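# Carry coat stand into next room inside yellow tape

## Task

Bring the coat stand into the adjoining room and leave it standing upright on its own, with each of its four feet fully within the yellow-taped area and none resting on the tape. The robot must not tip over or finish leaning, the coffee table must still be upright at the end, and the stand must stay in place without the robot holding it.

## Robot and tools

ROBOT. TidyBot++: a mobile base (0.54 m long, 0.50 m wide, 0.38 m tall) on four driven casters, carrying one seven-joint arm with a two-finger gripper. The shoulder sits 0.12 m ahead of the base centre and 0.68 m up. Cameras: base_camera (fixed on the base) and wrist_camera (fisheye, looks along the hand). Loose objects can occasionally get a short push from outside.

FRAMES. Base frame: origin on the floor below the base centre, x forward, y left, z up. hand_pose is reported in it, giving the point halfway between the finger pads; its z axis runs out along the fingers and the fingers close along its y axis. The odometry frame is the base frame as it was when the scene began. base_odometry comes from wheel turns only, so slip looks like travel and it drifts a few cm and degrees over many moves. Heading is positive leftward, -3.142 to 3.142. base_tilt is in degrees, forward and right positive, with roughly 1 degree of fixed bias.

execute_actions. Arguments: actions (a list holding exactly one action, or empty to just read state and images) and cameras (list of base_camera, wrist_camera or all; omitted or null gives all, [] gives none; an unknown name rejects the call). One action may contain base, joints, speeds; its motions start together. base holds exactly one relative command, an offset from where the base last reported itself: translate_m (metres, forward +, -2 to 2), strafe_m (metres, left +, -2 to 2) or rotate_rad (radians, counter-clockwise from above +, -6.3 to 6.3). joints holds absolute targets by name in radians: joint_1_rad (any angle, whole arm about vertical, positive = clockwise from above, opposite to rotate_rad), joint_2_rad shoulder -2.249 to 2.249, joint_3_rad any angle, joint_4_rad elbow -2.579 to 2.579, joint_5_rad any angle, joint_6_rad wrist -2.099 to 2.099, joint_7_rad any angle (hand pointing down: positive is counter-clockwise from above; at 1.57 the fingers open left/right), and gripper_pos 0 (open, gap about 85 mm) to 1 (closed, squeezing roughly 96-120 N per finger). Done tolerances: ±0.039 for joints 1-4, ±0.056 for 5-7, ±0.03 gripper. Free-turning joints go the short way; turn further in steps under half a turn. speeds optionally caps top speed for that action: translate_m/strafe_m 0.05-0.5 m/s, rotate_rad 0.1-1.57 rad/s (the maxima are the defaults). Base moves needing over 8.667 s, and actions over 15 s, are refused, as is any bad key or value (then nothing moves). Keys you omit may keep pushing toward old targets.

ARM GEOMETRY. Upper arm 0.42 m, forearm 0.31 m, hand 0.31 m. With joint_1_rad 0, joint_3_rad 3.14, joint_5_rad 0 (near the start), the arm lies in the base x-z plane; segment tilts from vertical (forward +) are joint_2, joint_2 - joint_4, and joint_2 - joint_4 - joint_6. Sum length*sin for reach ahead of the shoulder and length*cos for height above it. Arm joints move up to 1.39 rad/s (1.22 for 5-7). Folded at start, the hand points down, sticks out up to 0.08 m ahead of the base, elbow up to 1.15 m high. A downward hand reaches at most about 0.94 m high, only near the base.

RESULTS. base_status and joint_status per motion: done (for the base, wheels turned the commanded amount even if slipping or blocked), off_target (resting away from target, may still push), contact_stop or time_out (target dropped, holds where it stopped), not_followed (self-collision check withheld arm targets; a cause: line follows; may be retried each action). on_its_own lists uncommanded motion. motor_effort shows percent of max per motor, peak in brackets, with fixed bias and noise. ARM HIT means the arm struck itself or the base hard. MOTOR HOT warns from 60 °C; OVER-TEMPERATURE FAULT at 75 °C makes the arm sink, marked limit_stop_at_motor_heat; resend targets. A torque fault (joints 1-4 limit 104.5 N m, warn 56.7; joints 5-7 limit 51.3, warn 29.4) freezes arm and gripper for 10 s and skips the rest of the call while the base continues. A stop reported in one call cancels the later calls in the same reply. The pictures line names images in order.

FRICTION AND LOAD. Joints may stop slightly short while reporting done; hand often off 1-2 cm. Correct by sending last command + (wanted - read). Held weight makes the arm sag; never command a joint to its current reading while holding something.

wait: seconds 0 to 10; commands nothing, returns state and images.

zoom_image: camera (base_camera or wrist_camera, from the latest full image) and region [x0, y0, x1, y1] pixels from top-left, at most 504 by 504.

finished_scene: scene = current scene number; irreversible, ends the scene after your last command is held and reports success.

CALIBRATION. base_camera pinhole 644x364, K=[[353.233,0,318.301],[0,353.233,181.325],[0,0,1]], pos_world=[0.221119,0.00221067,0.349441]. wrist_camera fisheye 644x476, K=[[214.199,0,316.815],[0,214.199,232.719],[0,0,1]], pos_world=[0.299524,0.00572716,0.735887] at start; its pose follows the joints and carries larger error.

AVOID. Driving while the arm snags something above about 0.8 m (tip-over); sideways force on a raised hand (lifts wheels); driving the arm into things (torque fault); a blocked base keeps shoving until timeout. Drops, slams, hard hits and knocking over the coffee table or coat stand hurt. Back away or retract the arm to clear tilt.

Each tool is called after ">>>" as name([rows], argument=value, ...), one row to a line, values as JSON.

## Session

>>> execute_actions(actions=[])

Scene clock: 0.00 s.
base_odometry: x=+0.000 y=+0.000 heading=+0.000 (m, m, rad; odometry frame)
base_tilt: forward=+0.2 right=+0.1 (deg)
base_status: not commanded
joint_positions: joint_1_rad=+0.017 joint_2_rad=-0.391 joint_3_rad=+3.135 joint_4_rad=-2.491 joint_5_rad=+0.037 joint_6_rad=-0.873 joint_7_rad=+1.558 gripper_pos=+0.000
joint_status: not commanded
motor_effort: joint_1_rad=-1 joint_2_rad=-1 joint_3_rad=+1 joint_4_rad=+15 joint_5_rad=+0 joint_6_rad=+1 joint_7_rad=+1 (%)
hand_pose: x=+0.2822 y=-0.0094 z=+0.6054 quat_wxyz=(+0.016, +0.996, -0.001, +0.084) (m; base frame)
pictures: base_camera, wrist_camera
camera_calibration (this result's frames):
wrist_camera: T_world_to_cam=[[0.0250056, -0.999003, 0.0369826, -0.0434495], [-0.972236, -0.0329122, -0.231678, 0.476477], [0.232664, -0.0301626, -0.972089, 0.653706], [0, 0, 0, 1]] pos_world=[0.312241, -0.0080068, 0.747456]
Images, in order (width x height): base_camera 644x364, wrist_camera 644x476.

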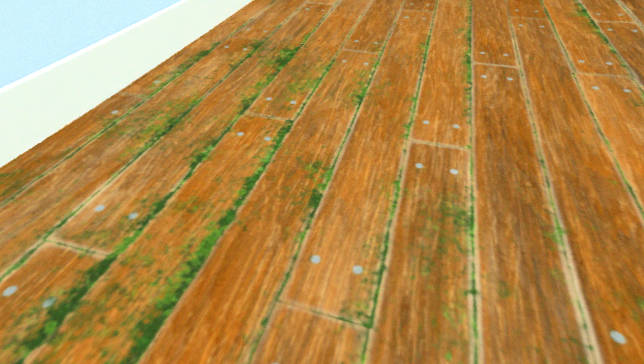

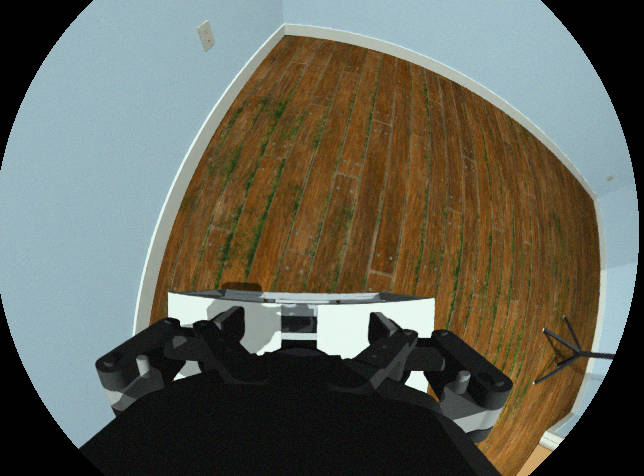

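Go straight to the grasp pose and turn right.

>>> execute_actions([
  {"base":{"rotate_rad":-1.75},"joints":{"joint_2_rad":-0.4,"joint_4_rad":-2.0,"joint_6_rad":-0.3}},
])

>>> execute_actions([
  {"joints":{"joint_2_rad":-0.34,"joint_4_rad":-2.18,"joint_6_rad":0.27,"joint_1_rad":0,"joint_5_rad":0,"joint_7_rad":1.57}},
])

Scene clock: 6.77 s.
base_odometry: x=+0.000 y=+0.000 heading=-1.750 (m, m, rad; odometry frame)
base_tilt: forward=+0.2 right=+0.1 (deg)
base_status: done
joint_positions: joint_1_rad=+0.017 joint_2_rad=-0.391 joint_3_rad=+3.136 joint_4_rad=-2.004 joint_5_rad=+0.037 joint_6_rad=-0.338 joint_7_rad=+1.558 gripper_pos=+0.000
joint_status: all done
motor_effort: joint_1_rad=+0(1) joint_2_rad=-8(10) joint_3_rad=+0(2) joint_4_rad=+22(22) joint_5_rad=+0(1) joint_6_rad=+7(7) joint_7_rad=+1(1) (%)
hand_pose: x=+0.5618 y=-0.0073 z=+0.9419 quat_wxyz=(+0.015, +0.828, +0.001, +0.561) (m; base frame)
pictures: base_camera, wrist_camera
camera_calibration (this result's frames):
wrist_camera: T_world_to_cam=[[-0.00394528, -0.998499, 0.0546275, -0.061196], [-0.309055, -0.0507361, -0.94969, 1.12998], [0.951036, -0.0206297, -0.308391, -0.112793], [0, 0, 0, 1]] pos_world=[0.456254, -0.00610032, 1.04169]
Images, in order (width x height): base_camera 644x364, wrist_camera 644x476.

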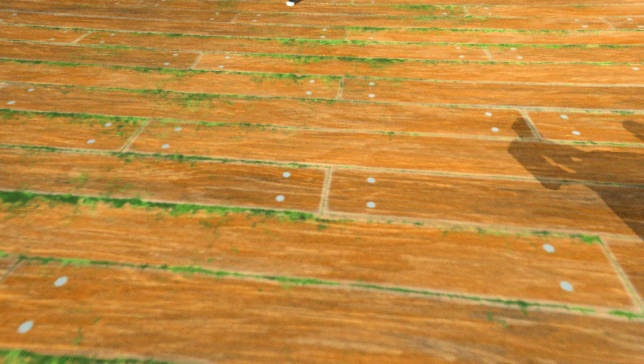

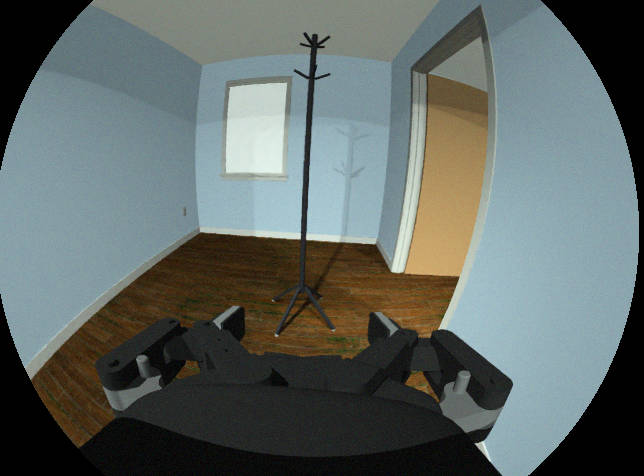

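Scene clock: 7.93 s.
base_odometry: x=+0.000 y=+0.000 heading=-1.750 (m, m, rad; odometry frame)
base_tilt: forward=+0.1 right=+0.2 (deg)
base_status: not commanded
joint_positions: joint_1_rad=+0.014 joint_2_rad=-0.349 joint_3_rad=+3.136 joint_4_rad=-2.171 joint_5_rad=+0.021 joint_6_rad=+0.232 joint_7_rad=+1.558 gripper_pos=+0.000
joint_status: all done
motor_effort: joint_1_rad=-1(0) joint_2_rad=-10(10) joint_3_rad=+1(1) joint_4_rad=+22(21) joint_5_rad=+0(0) joint_6_rad=+7(7) joint_7_rad=+1(0) (%)
hand_pose: x=+0.5908 y=-0.0007 z=+0.9928 quat_wxyz=(+0.004, +0.714, +0.002, +0.700) (m; base frame)
pictures: base_camera, wrist_camera
camera_calibration (this result's frames):
wrist_camera: T_world_to_cam=[[-0.00304844, -0.999239, 0.0388895, -0.0422169], [0.0464795, -0.0389892, -0.998158, 1.02563], [0.998915, -0.00123526, 0.046563, -0.505238], [0, 0, 0, 1]] pos_world=[0.45689, -0.00282036, 1.04891]
Images, in order (width x height): base_camera 644x364, wrist_camera 644x476.

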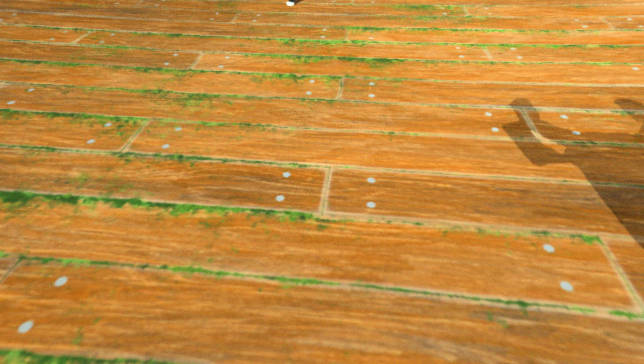

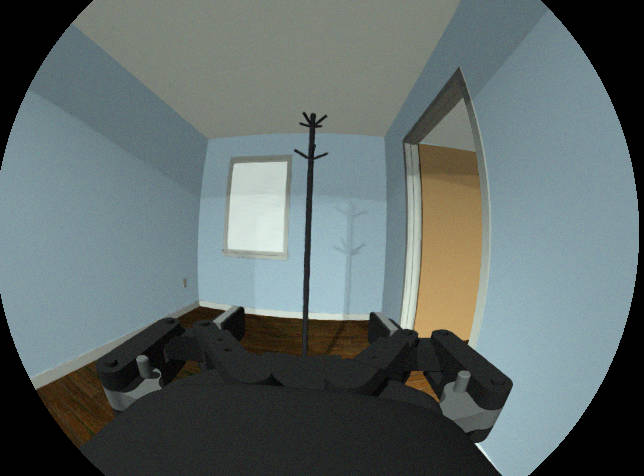

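>>> execute_actions([
  {"base":{"translate_m":0.75}},
])

Scene clock: 13.03 s.
base_odometry: x=-0.134 y=-0.738 heading=-1.750 (m, m, rad; odometry frame)
base_tilt: forward=+0.2 right=+0.2 (deg)
base_status: done
joint_positions: joint_1_rad=+0.013 joint_2_rad=-0.341 joint_3_rad=+3.136 joint_4_rad=-2.172 joint_5_rad=+0.020 joint_6_rad=+0.232 joint_7_rad=+1.558 gripper_pos=+0.000
joint_status: not commanded
motor_effort: joint_1_rad=-1(0) joint_2_rad=-10(12) joint_3_rad=+0(1) joint_4_rad=+22(23) joint_5_rad=+0(0) joint_6_rad=+7(7) joint_7_rad=+1(0) (%)
hand_pose: x=+0.5932 y=-0.0006 z=+0.9880 quat_wxyz=(+0.004, +0.717, +0.002, +0.697) (m; base frame)
pictures: base_camera, wrist_camera
camera_calibration (this result's frames):
wrist_camera: T_world_to_cam=[[-0.00233182, -0.999245, 0.0387685, -0.0422008], [0.0369149, -0.0388282, -0.998564, 1.02688], [0.999316, -0.000897337, 0.0369775, -0.49823], [0, 0, 0, 1]] pos_world=[0.459884, -0.00274425, 1.04546]
Images, in order (width x height): base_camera 644x364, wrist_camera 644x476.

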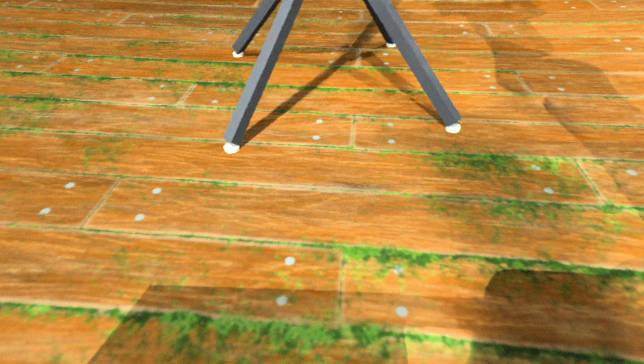

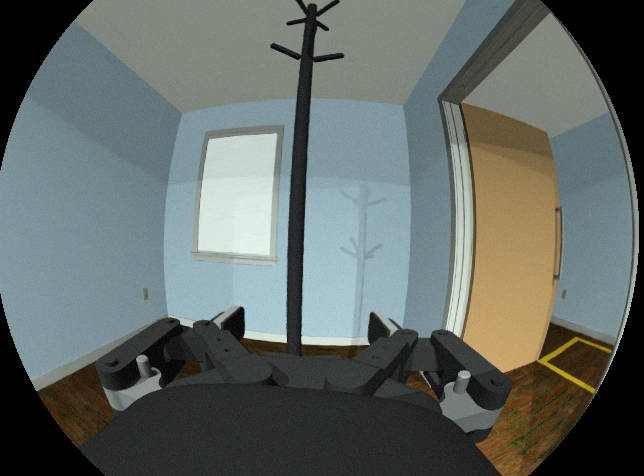

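>>> execute_actions([
  {"base":{"translate_m":0.29},"speeds":{"translate_m":0.2},"joints":{"joint_1_rad":-0.03}},
])

Scene clock: 19.70 s.
base_odometry: x=-0.186 y=-1.023 heading=-1.751 (m, m, rad; odometry frame)
base_tilt: forward=+0.1 right=+0.1 (deg)
base_status: done
joint_positions: joint_1_rad=-0.021 joint_2_rad=-0.339 joint_3_rad=+3.136 joint_4_rad=-2.173 joint_5_rad=+0.020 joint_6_rad=+0.232 joint_7_rad=+1.558 gripper_pos=+0.000
joint_status: all done
motor_effort: joint_1_rad=+0(0) joint_2_rad=-10(12) joint_3_rad=+1(2) joint_4_rad=+22(22) joint_5_rad=+0(0) joint_6_rad=+7(7) joint_7_rad=+1(1) (%)
hand_pose: x=+0.5934 y=+0.0156 z=+0.9872 quat_wxyz=(-0.008, +0.718, +0.014, +0.696) (m; base frame)
pictures: base_camera, wrist_camera
camera_calibration (this result's frames):
wrist_camera: T_world_to_cam=[[0.0318236, -0.99874, 0.038797, -0.0462551], [0.0365247, -0.0376287, -0.998624, 1.02693], [0.998826, 0.0331969, 0.0352812, -0.49689], [0, 0, 0, 1]] pos_world=[0.460271, 0.00894025, 1.04484]
Images, in order (width x height): base_camera 644x364, wrist_camera 644x476.

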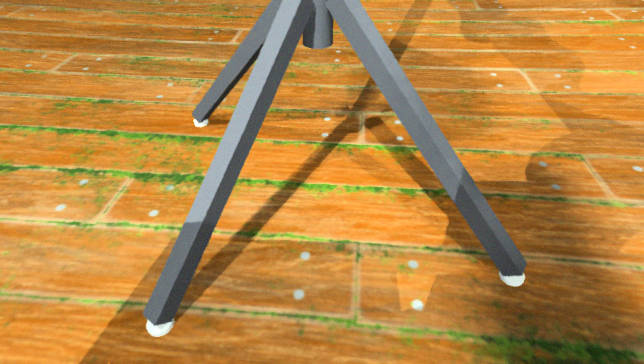

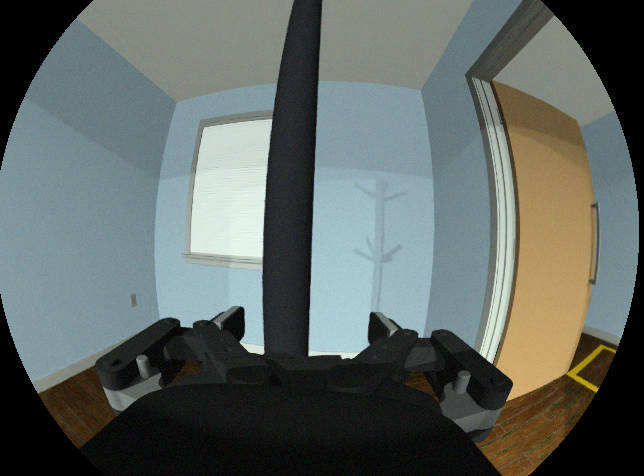

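>>> execute_actions([
  {"base":{"translate_m":0.045},"speeds":{"translate_m":0.1},"joints":{"joint_1_rad":-0.06}},
])

>>> execute_actions([
  {"joints":{"gripper_pos":1}},
])

>>> execute_actions([
  {"joints":{"joint_2_rad":-0.51,"joint_4_rad":-1.9,"joint_6_rad":0.36}},
])

Scene clock: 24.37 s.
base_odometry: x=-0.195 y=-1.068 heading=-1.752 (m, m, rad; odometry frame)
base_tilt: forward=+0.1 right=+0.2 (deg)
base_status: done
joint_positions: joint_1_rad=-0.051 joint_2_rad=-0.340 joint_3_rad=+3.136 joint_4_rad=-2.173 joint_5_rad=+0.020 joint_6_rad=+0.232 joint_7_rad=+1.558 gripper_pos=+0.000
joint_status: all done
motor_effort: joint_1_rad=+0(1) joint_2_rad=-10(12) joint_3_rad=+1(2) joint_4_rad=+22(22) joint_5_rad=+0(0) joint_6_rad=+7(7) joint_7_rad=+1(1) (%)
hand_pose: x=+0.5926 y=+0.0301 z=+0.9873 quat_wxyz=(-0.018, +0.718, +0.025, +0.696) (m; base frame)
pictures: base_camera, wrist_camera
camera_calibration (this result's frames):
wrist_camera: T_world_to_cam=[[0.0624081, -0.997296, 0.0388009, -0.0498862], [0.0378961, -0.0364808, -0.998616, 1.02674], [0.997331, 0.0637921, 0.035517, -0.496809], [0, 0, 0, 1]] pos_world=[0.459687, 0.0193974, 1.0449]
Images, in order (width x height): base_camera 644x364, wrist_camera 644x476.

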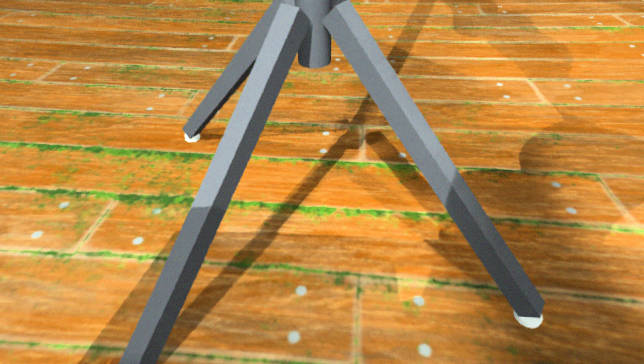

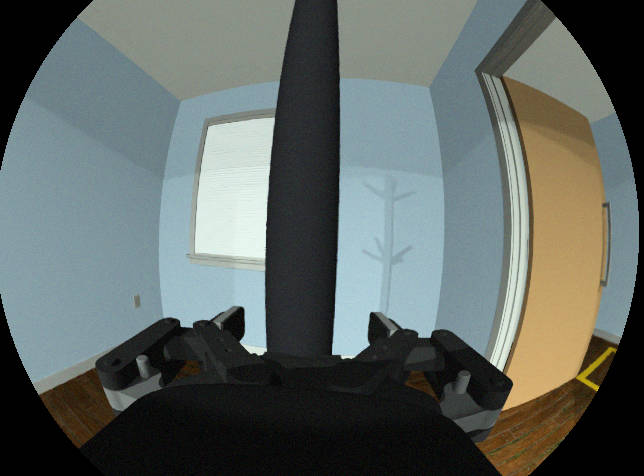

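Scene clock: 25.47 s.
base_odometry: x=-0.195 y=-1.068 heading=-1.752 (m, m, rad; odometry frame)
base_tilt: forward=+0.1 right=+0.1 (deg)
base_status: not commanded
joint_positions: joint_1_rad=-0.055 joint_2_rad=-0.340 joint_3_rad=+3.135 joint_4_rad=-2.173 joint_5_rad=+0.020 joint_6_rad=+0.232 joint_7_rad=+1.558 gripper_pos=+0.649
joint_status: gripper_pos off_target (ended at +0.649, target +1.000)
motor_effort: joint_1_rad=-2(3) joint_2_rad=-10(11) joint_3_rad=-2(4) joint_4_rad=+21(23) joint_5_rad=-1(2) joint_6_rad=+7(7) joint_7_rad=-1(1) (%)
hand_pose: x=+0.5924 y=+0.0327 z=+0.9872 quat_wxyz=(-0.020, +0.717, +0.027, +0.696) (m; base frame)
pictures: base_camera, wrist_camera
camera_calibration (this result's frames):
wrist_camera: T_world_to_cam=[[0.067563, -0.996944, 0.039216, -0.0507583], [0.0381121, -0.0366982, -0.998599, 1.02665], [0.996987, 0.068963, 0.0355162, -0.49675], [0, 0, 0, 1]] pos_world=[0.459555, 0.0213304, 1.04484]
Images, in order (width x height): base_camera 644x364, wrist_camera 644x476.

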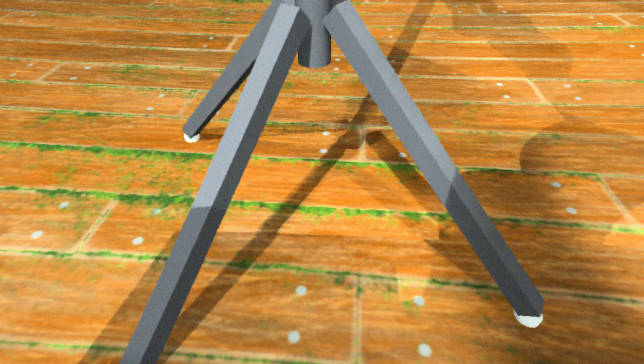

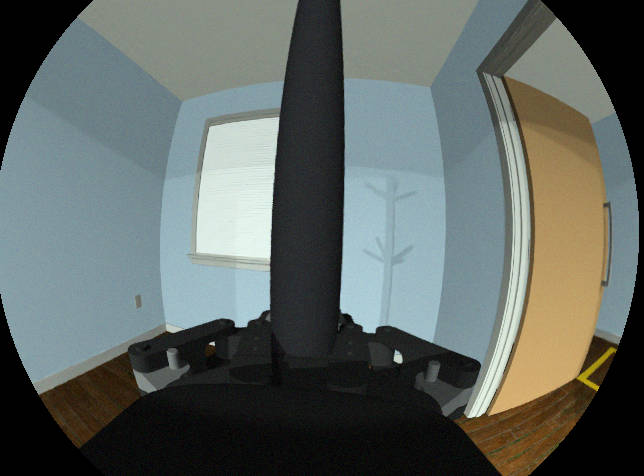

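Scene clock: 27.10 s.
base_odometry: x=-0.195 y=-1.068 heading=-1.752 (m, m, rad; odometry frame)
base_tilt: forward=+0.1 right=+0.2 (deg)
base_status: not commanded
joint_positions: joint_1_rad=-0.055 joint_2_rad=-0.387 joint_3_rad=+3.135 joint_4_rad=-2.071 joint_5_rad=+0.017 joint_6_rad=+0.232 joint_7_rad=+1.558 gripper_pos=+0.650
joint_status: joint_2_rad off_target (ended at -0.387, target -0.510); joint_4_rad off_target (ended at -2.071, target -1.900); joint_6_rad off_target (ended at +0.232, target +0.360)
motor_effort: joint_1_rad=+0(3) joint_2_rad=-32(38) joint_3_rad=+1(3) joint_4_rad=+53(56) joint_5_rad=+0(2) joint_6_rad=+27(31) joint_7_rad=+1(1) (%)
hand_pose: x=+0.5803 y=+0.0320 z=+1.0728 quat_wxyz=(-0.022, +0.663, +0.024, +0.747) (m; base frame)
pictures: base_camera, wrist_camera
camera_calibration (this result's frames):
wrist_camera: T_world_to_cam=[[0.0616011, -0.997419, 0.0368798, -0.0480146], [0.186198, -0.0248173, -0.982199, 1.0086], [0.980579, 0.0673715, 0.184189, -0.637636], [0, 0, 0, 1]] pos_world=[0.440411, 0.0200985, 1.10986]
Images, in order (width x height): base_camera 644x364, wrist_camera 644x476.

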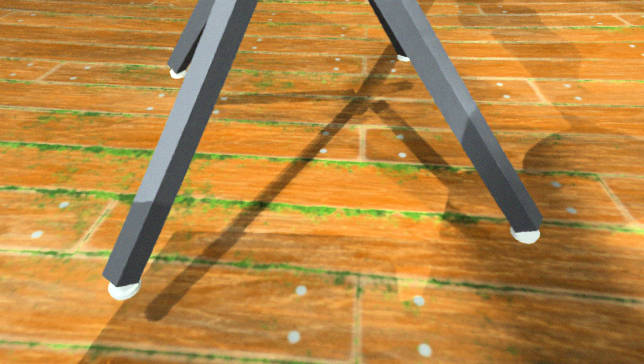

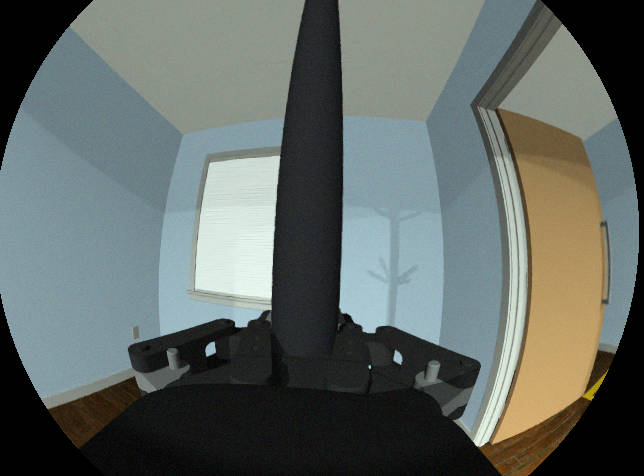

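>>> execute_actions([
  {"base":{"strafe_m":0.3},"speeds":{"strafe_m":0.3}},
])

>>> execute_actions([
  {"base":{"rotate_rad":-1.63},"speeds":{"rotate_rad":0.5}},
])

Scene clock: 35.07 s.
base_odometry: x=+0.101 y=-1.122 heading=-1.752 (m, m, rad; odometry frame)
base_tilt: forward=+0.1 right=+0.2 (deg)
base_status: done
joint_positions: joint_1_rad=-0.060 joint_2_rad=-0.387 joint_3_rad=+3.129 joint_4_rad=-2.071 joint_5_rad=+0.016 joint_6_rad=+0.232 joint_7_rad=+1.558 gripper_pos=+0.651
joint_status: not commanded
motor_effort: joint_1_rad=-1(2) joint_2_rad=-32(32) joint_3_rad=+1(4) joint_4_rad=+53(54) joint_5_rad=+0(2) joint_6_rad=+28(28) joint_7_rad=+1(1) (%)
hand_pose: x=+0.5799 y=+0.0371 z=+1.0727 quat_wxyz=(-0.025, +0.663, +0.027, +0.747) (m; base frame)
pictures: base_camera, wrist_camera
camera_calibration (this result's frames):
wrist_camera: T_world_to_cam=[[0.0708376, -0.99678, 0.0375833, -0.0491109], [0.186452, -0.0237822, -0.982176, 1.00855], [0.979907, 0.0765824, 0.184167, -0.637482], [0, 0, 0, 1]] pos_world=[0.440105, 0.0238529, 1.10983]
Images, in order (width x height): base_camera 644x364, wrist_camera 644x476.

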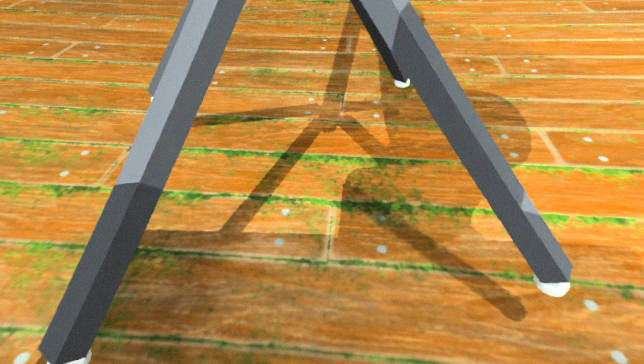

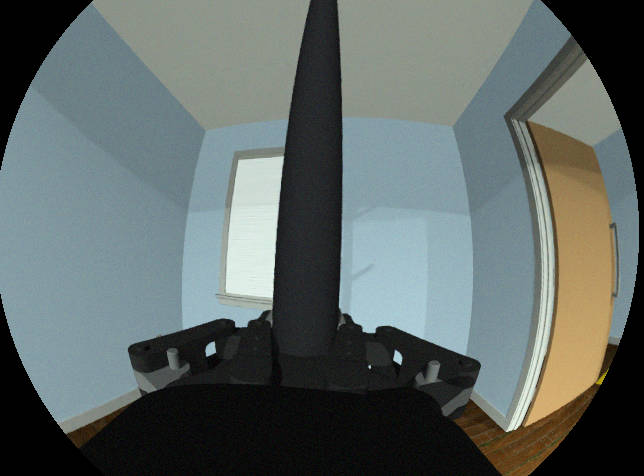

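Scene clock: 39.27 s.
base_odometry: x=+0.101 y=-1.122 heading=+2.901 (m, m, rad; odometry frame)
base_tilt: forward=+0.2 right=+0.2 (deg)
base_status: done
joint_positions: joint_1_rad=-0.055 joint_2_rad=-0.387 joint_3_rad=+3.136 joint_4_rad=-2.071 joint_5_rad=+0.014 joint_6_rad=+0.232 joint_7_rad=+1.558 gripper_pos=+0.651
joint_status: not commanded
motor_effort: joint_1_rad=-1(4) joint_2_rad=-32(34) joint_3_rad=+1(5) joint_4_rad=+54(56) joint_5_rad=-1(3) joint_6_rad=+28(30) joint_7_rad=+1(2) (%)
hand_pose: x=+0.5804 y=+0.0309 z=+1.0727 quat_wxyz=(-0.023, +0.664, +0.022, +0.747) (m; base frame)
pictures: base_camera, wrist_camera
camera_calibration (this result's frames):
wrist_camera: T_world_to_cam=[[0.0596953, -0.997655, 0.0334856, -0.0444405], [0.185838, -0.0218518, -0.982337, 1.00876], [0.980765, 0.0648638, 0.184098, -0.637582], [0, 0, 0, 1]] pos_world=[0.440505, 0.0190629, 1.10981]
Images, in order (width x height): base_camera 644x364, wrist_camera 644x476.

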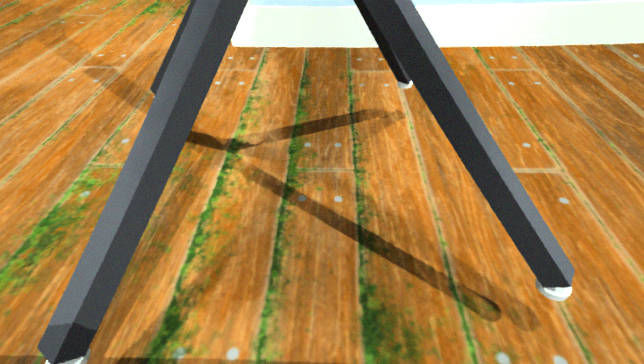

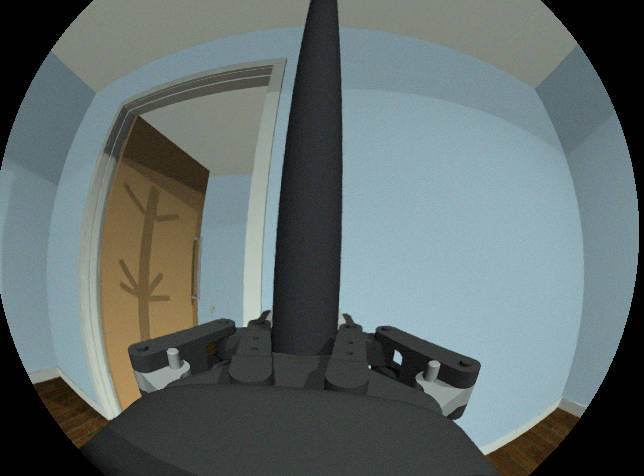

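>>> execute_actions([
  {"base":{"strafe_m":0.7},"speeds":{"strafe_m":0.3}},
])

Scene clock: 45.70 s.
base_odometry: x=-0.067 y=-1.802 heading=+2.900 (m, m, rad; odometry frame)
base_tilt: forward=+0.2 right=+0.2 (deg)
base_status: done
joint_positions: joint_1_rad=-0.060 joint_2_rad=-0.387 joint_3_rad=+3.129 joint_4_rad=-2.071 joint_5_rad=+0.014 joint_6_rad=+0.232 joint_7_rad=+1.558 gripper_pos=+0.651
joint_status: not commanded
motor_effort: joint_1_rad=-1(2) joint_2_rad=-32(34) joint_3_rad=+1(5) joint_4_rad=+53(55) joint_5_rad=+0(2) joint_6_rad=+28(29) joint_7_rad=+1(2) (%)
hand_pose: x=+0.5799 y=+0.0372 z=+1.0727 quat_wxyz=(-0.026, +0.663, +0.027, +0.747) (m; base frame)
pictures: base_camera, wrist_camera
camera_calibration (this result's frames):
wrist_camera: T_world_to_cam=[[0.0710977, -0.996844, 0.0353197, -0.0467335], [0.186191, -0.021524, -0.982278, 1.00867], [0.979938, 0.0764139, 0.184073, -0.637389], [0, 0, 0, 1]] pos_world=[0.440119, 0.02383, 1.10977]
Images, in order (width x height): base_camera 644x364, wrist_camera 644x476.

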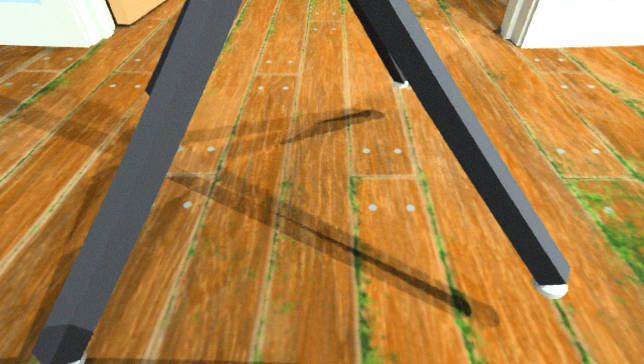

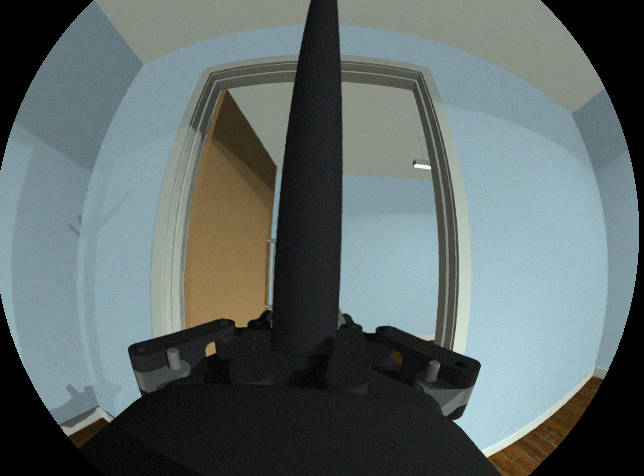

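>>> execute_actions([
  {"base":{"translate_m":0.6},"speeds":{"translate_m":0.25}},
])

Scene clock: 52.07 s.
base_odometry: x=-0.650 y=-1.659 heading=+2.901 (m, m, rad; odometry frame)
base_tilt: forward=+0.2 right=+0.2 (deg)
base_status: done
joint_positions: joint_1_rad=-0.060 joint_2_rad=-0.385 joint_3_rad=+3.129 joint_4_rad=-2.071 joint_5_rad=+0.014 joint_6_rad=+0.232 joint_7_rad=+1.558 gripper_pos=+0.652
joint_status: not commanded
motor_effort: joint_1_rad=-1(2) joint_2_rad=-33(35) joint_3_rad=+1(3) joint_4_rad=+53(54) joint_5_rad=-1(1) joint_6_rad=+28(29) joint_7_rad=+1(0) (%)
hand_pose: x=+0.5807 y=+0.0372 z=+1.0717 quat_wxyz=(-0.026, +0.664, +0.027, +0.747) (m; base frame)
pictures: base_camera, wrist_camera
camera_calibration (this result's frames):
wrist_camera: T_world_to_cam=[[0.0711375, -0.996842, 0.0352846, -0.0467141], [0.184169, -0.0216397, -0.982656, 1.00917], [0.980317, 0.076402, 0.182048, -0.636035], [0, 0, 0, 1]] pos_world=[0.440982, 0.0238657, 1.1091]
Images, in order (width x height): base_camera 644x364, wrist_camera 644x476.

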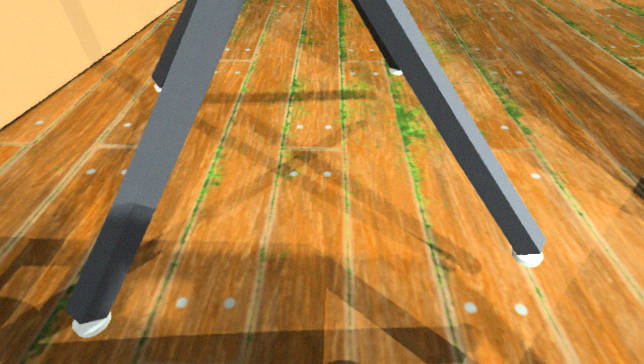

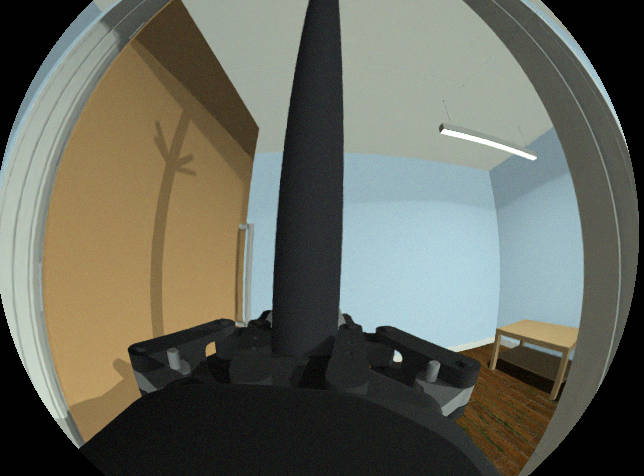

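>>> execute_actions([
  {"base":{"strafe_m":-0.06},"speeds":{"strafe_m":0.15}},
])

>>> execute_actions([
  {"base":{"translate_m":0.5},"speeds":{"translate_m":0.2}},
])

Scene clock: 56.07 s.
base_odometry: x=-0.636 y=-1.601 heading=+2.901 (m, m, rad; odometry frame)
base_tilt: forward=+0.2 right=+0.2 (deg)
base_status: done
joint_positions: joint_1_rad=-0.055 joint_2_rad=-0.385 joint_3_rad=+3.137 joint_4_rad=-2.071 joint_5_rad=+0.014 joint_6_rad=+0.232 joint_7_rad=+1.558 gripper_pos=+0.652
joint_status: not commanded
motor_effort: joint_1_rad=+0(2) joint_2_rad=-32(33) joint_3_rad=+1(5) joint_4_rad=+53(54) joint_5_rad=-1(2) joint_6_rad=+27(28) joint_7_rad=+0(2) (%)
hand_pose: x=+0.5812 y=+0.0302 z=+1.0718 quat_wxyz=(-0.023, +0.664, +0.021, +0.747) (m; base frame)
pictures: base_camera, wrist_camera
camera_calibration (this result's frames):
wrist_camera: T_world_to_cam=[[0.0587132, -0.997754, 0.032238, -0.0431602], [0.18376, -0.0209397, -0.982748, 1.0093], [0.981216, 0.0636243, 0.182118, -0.636283], [0, 0, 0, 1]] pos_world=[0.441397, 0.0185542, 1.10915]
Images, in order (width x height): base_camera 644x364, wrist_camera 644x476.

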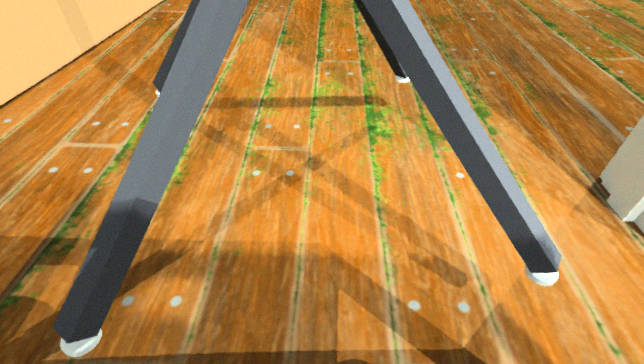

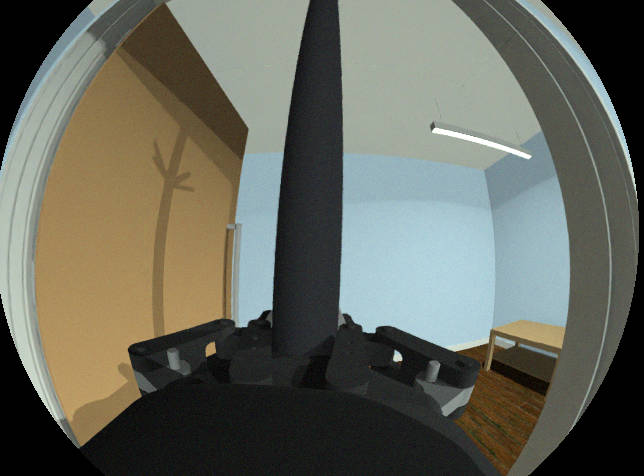

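Scene clock: 59.47 s.
base_odometry: x=-1.121 y=-1.481 heading=+2.901 (m, m, rad; odometry frame)
base_tilt: forward=+0.1 right=+0.2 (deg)
base_status: done
joint_positions: joint_1_rad=-0.055 joint_2_rad=-0.386 joint_3_rad=+3.137 joint_4_rad=-2.071 joint_5_rad=+0.014 joint_6_rad=+0.232 joint_7_rad=+1.558 gripper_pos=+0.652
joint_status: not commanded
motor_effort: joint_1_rad=-1(0) joint_2_rad=-33(36) joint_3_rad=+0(1) joint_4_rad=+54(55) joint_5_rad=+0(1) joint_6_rad=+28(29) joint_7_rad=+0(0) (%)
hand_pose: x=+0.5812 y=+0.0302 z=+1.0718 quat_wxyz=(-0.023, +0.664, +0.021, +0.747) (m; base frame)
pictures: base_camera, wrist_camera
camera_calibration (this result's frames):
wrist_camera: T_world_to_cam=[[0.0587116, -0.997754, 0.032239, -0.0431601], [0.183816, -0.0209374, -0.982738, 1.00927], [0.981206, 0.0636241, 0.182173, -0.636257], [0, 0, 0, 1]] pos_world=[0.441314, 0.0185497, 1.10915]
Images, in order (width x height): base_camera 644x364, wrist_camera 644x476.

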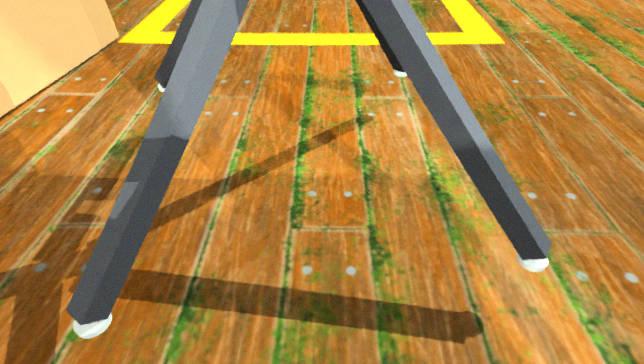

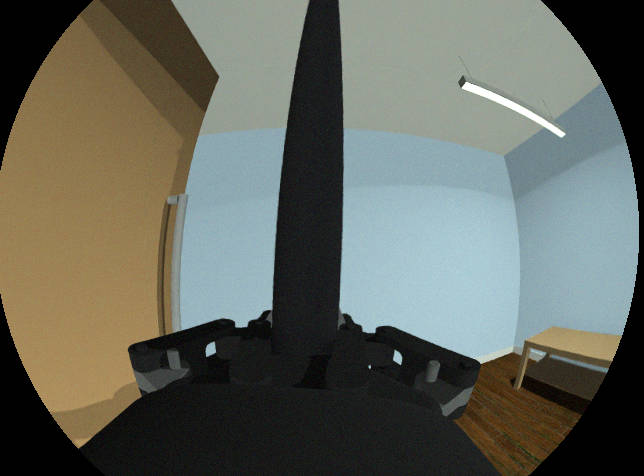

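>>> execute_actions([
  {"base":{"translate_m":0.98},"speeds":{"translate_m":0.3}},
])

>>> execute_actions([
  {"joints":{"joint_2_rad":-0.42,"joint_4_rad":-2.08,"joint_6_rad":0.2}},
])

Scene clock: 66.60 s.
base_odometry: x=-2.073 y=-1.247 heading=+2.900 (m, m, rad; odometry frame)
base_tilt: forward=+0.1 right=+0.2 (deg)
base_status: done
joint_positions: joint_1_rad=-0.055 joint_2_rad=-0.384 joint_3_rad=+3.137 joint_4_rad=-2.072 joint_5_rad=+0.013 joint_6_rad=+0.232 joint_7_rad=+1.558 gripper_pos=+0.653
joint_status: not commanded
motor_effort: joint_1_rad=+0(2) joint_2_rad=-33(35) joint_3_rad=+0(2) joint_4_rad=+53(55) joint_5_rad=+0(3) joint_6_rad=+27(29) joint_7_rad=+0(2) (%)
hand_pose: x=+0.5817 y=+0.0302 z=+1.0712 quat_wxyz=(-0.023, +0.665, +0.021, +0.746) (m; base frame)
pictures: base_camera, wrist_camera
camera_calibration (this result's frames):
wrist_camera: T_world_to_cam=[[0.0586433, -0.997792, 0.031182, -0.0420384], [0.182462, -0.0199962, -0.98301, 1.00963], [0.981462, 0.0633365, 0.180887, -0.635403], [0, 0, 0, 1]] pos_world=[0.441871, 0.0184872, 1.10872]
Images, in order (width x height): base_camera 644x364, wrist_camera 644x476.

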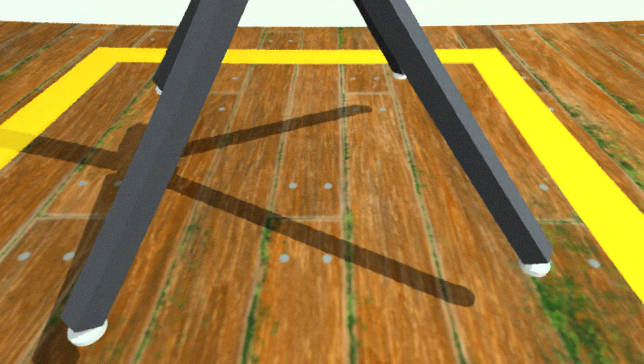

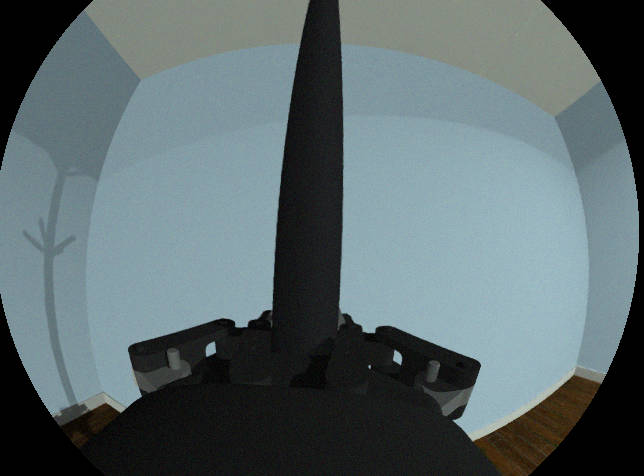

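Scene clock: 67.73 s.
base_odometry: x=-2.073 y=-1.247 heading=+2.900 (m, m, rad; odometry frame)
base_tilt: forward=+0.2 right=+0.2 (deg)
base_status: not commanded
joint_positions: joint_1_rad=-0.058 joint_2_rad=-0.371 joint_3_rad=+3.128 joint_4_rad=-2.156 joint_5_rad=+0.011 joint_6_rad=+0.172 joint_7_rad=+1.560 gripper_pos=+0.656
joint_status: joint_2_rad off_target (ended at -0.371, target -0.420); joint_4_rad off_target (ended at -2.156, target -2.080); the others done
motor_effort: joint_1_rad=+0(3) joint_2_rad=-18(33) joint_3_rad=+2(6) joint_4_rad=+36(53) joint_5_rad=-4(5) joint_6_rad=+16(27) joint_7_rad=-3(4) (%)
hand_pose: x=+0.5831 y=+0.0364 z=+0.9941 quat_wxyz=(-0.023, +0.721, +0.028, +0.692) (m; base frame)
pictures: base_camera, wrist_camera
camera_calibration (this result's frames):
wrist_camera: T_world_to_cam=[[0.0742211, -0.996603, 0.0356909, -0.0471037], [0.0271696, -0.0337555, -0.999061, 1.0407], [0.996872, 0.0751211, 0.0245719, -0.477339], [0, 0, 0, 1]] pos_world=[0.451067, 0.0240439, 1.05313]
Images, in order (width x height): base_camera 644x364, wrist_camera 644x476.

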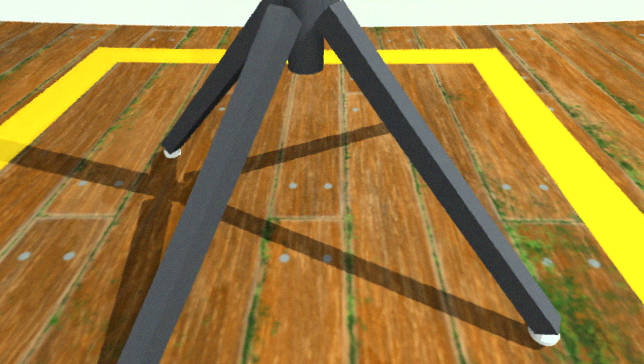

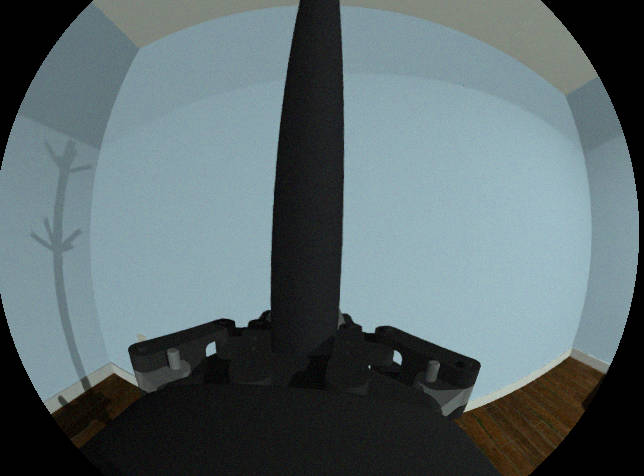

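>>> execute_actions([
  {"joints":{"joint_2_rad":-0.36,"joint_4_rad":-2.18,"joint_6_rad":0.18,"gripper_pos":0}},
])

>>> execute_actions([
  {"base":{"translate_m":-0.55},"speeds":{"translate_m":0.3}},
])

Scene clock: 71.37 s.
base_odometry: x=-2.073 y=-1.247 heading=+2.900 (m, m, rad; odometry frame)
base_tilt: forward=+0.1 right=+0.1 (deg)
base_status: not commanded
joint_positions: joint_1_rad=-0.064 joint_2_rad=-0.376 joint_3_rad=+3.128 joint_4_rad=-2.166 joint_5_rad=+0.011 joint_6_rad=+0.172 joint_7_rad=+1.560 gripper_pos=+0.000
joint_status: all done
motor_effort: joint_1_rad=-1(3) joint_2_rad=-4(17) joint_3_rad=+1(5) joint_4_rad=+21(37) joint_5_rad=+0(3) joint_6_rad=+7(16) joint_7_rad=+1(3) (%)
hand_pose: x=+0.5805 y=+0.0389 z=+0.9898 quat_wxyz=(-0.025, +0.723, +0.030, +0.690) (m; base frame)
pictures: base_camera, wrist_camera
camera_calibration (this result's frames):
wrist_camera: T_world_to_cam=[[0.0798908, -0.996159, 0.0358536, -0.0478239], [0.0217748, -0.0342159, -0.999177, 1.03987], [0.996566, 0.0806058, 0.0189576, -0.469251], [0, 0, 0, 1]] pos_world=[0.448817, 0.0257643, 1.04963]
Images, in order (width x height): base_camera 644x364, wrist_camera 644x476.

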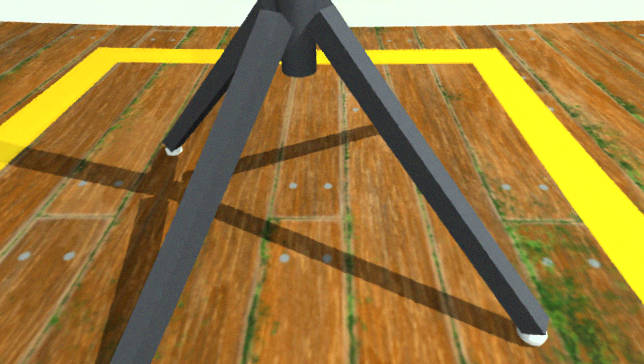

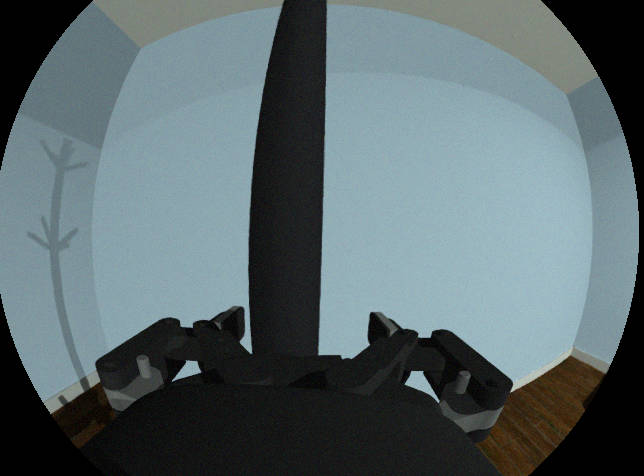

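Scene clock: 74.20 s.
base_odometry: x=-1.539 y=-1.378 heading=+2.901 (m, m, rad; odometry frame)
base_tilt: forward=+0.1 right=+0.2 (deg)
base_status: done
joint_positions: joint_1_rad=-0.063 joint_2_rad=-0.362 joint_3_rad=+3.130 joint_4_rad=-2.171 joint_5_rad=+0.011 joint_6_rad=+0.172 joint_7_rad=+1.560 gripper_pos=+0.000
joint_status: not commanded
motor_effort: joint_1_rad=+0(1) joint_2_rad=-9(12) joint_3_rad=+1(4) joint_4_rad=+22(22) joint_5_rad=+0(0) joint_6_rad=+7(8) joint_7_rad=+1(0) (%)
hand_pose: x=+0.5844 y=+0.0376 z=+0.9805 quat_wxyz=(-0.024, +0.729, +0.029, +0.683) (m; base frame)
pictures: base_camera, wrist_camera
camera_calibration (this result's frames):
wrist_camera: T_world_to_cam=[[0.0778557, -0.996359, 0.0347312, -0.0467882], [0.00321908, -0.0345855, -0.999397, 1.04155], [0.996959, 0.0779205, 0.000514681, -0.454905], [0, 0, 0, 1]] pos_world=[0.453812, 0.024851, 1.04278]
Images, in order (width x height): base_camera 644x364, wrist_camera 644x476.

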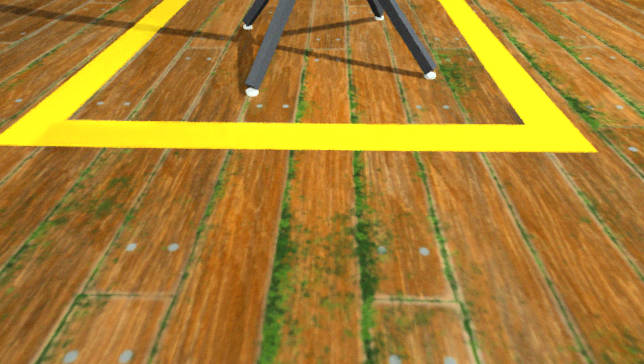

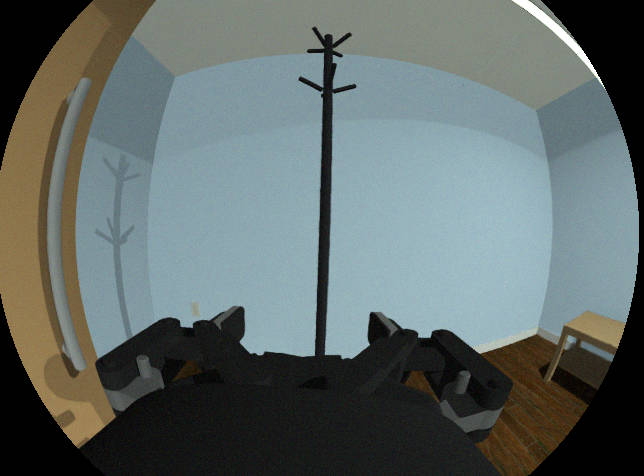

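>>> finished_scene(scene=2)

The scene is finished: the task was done.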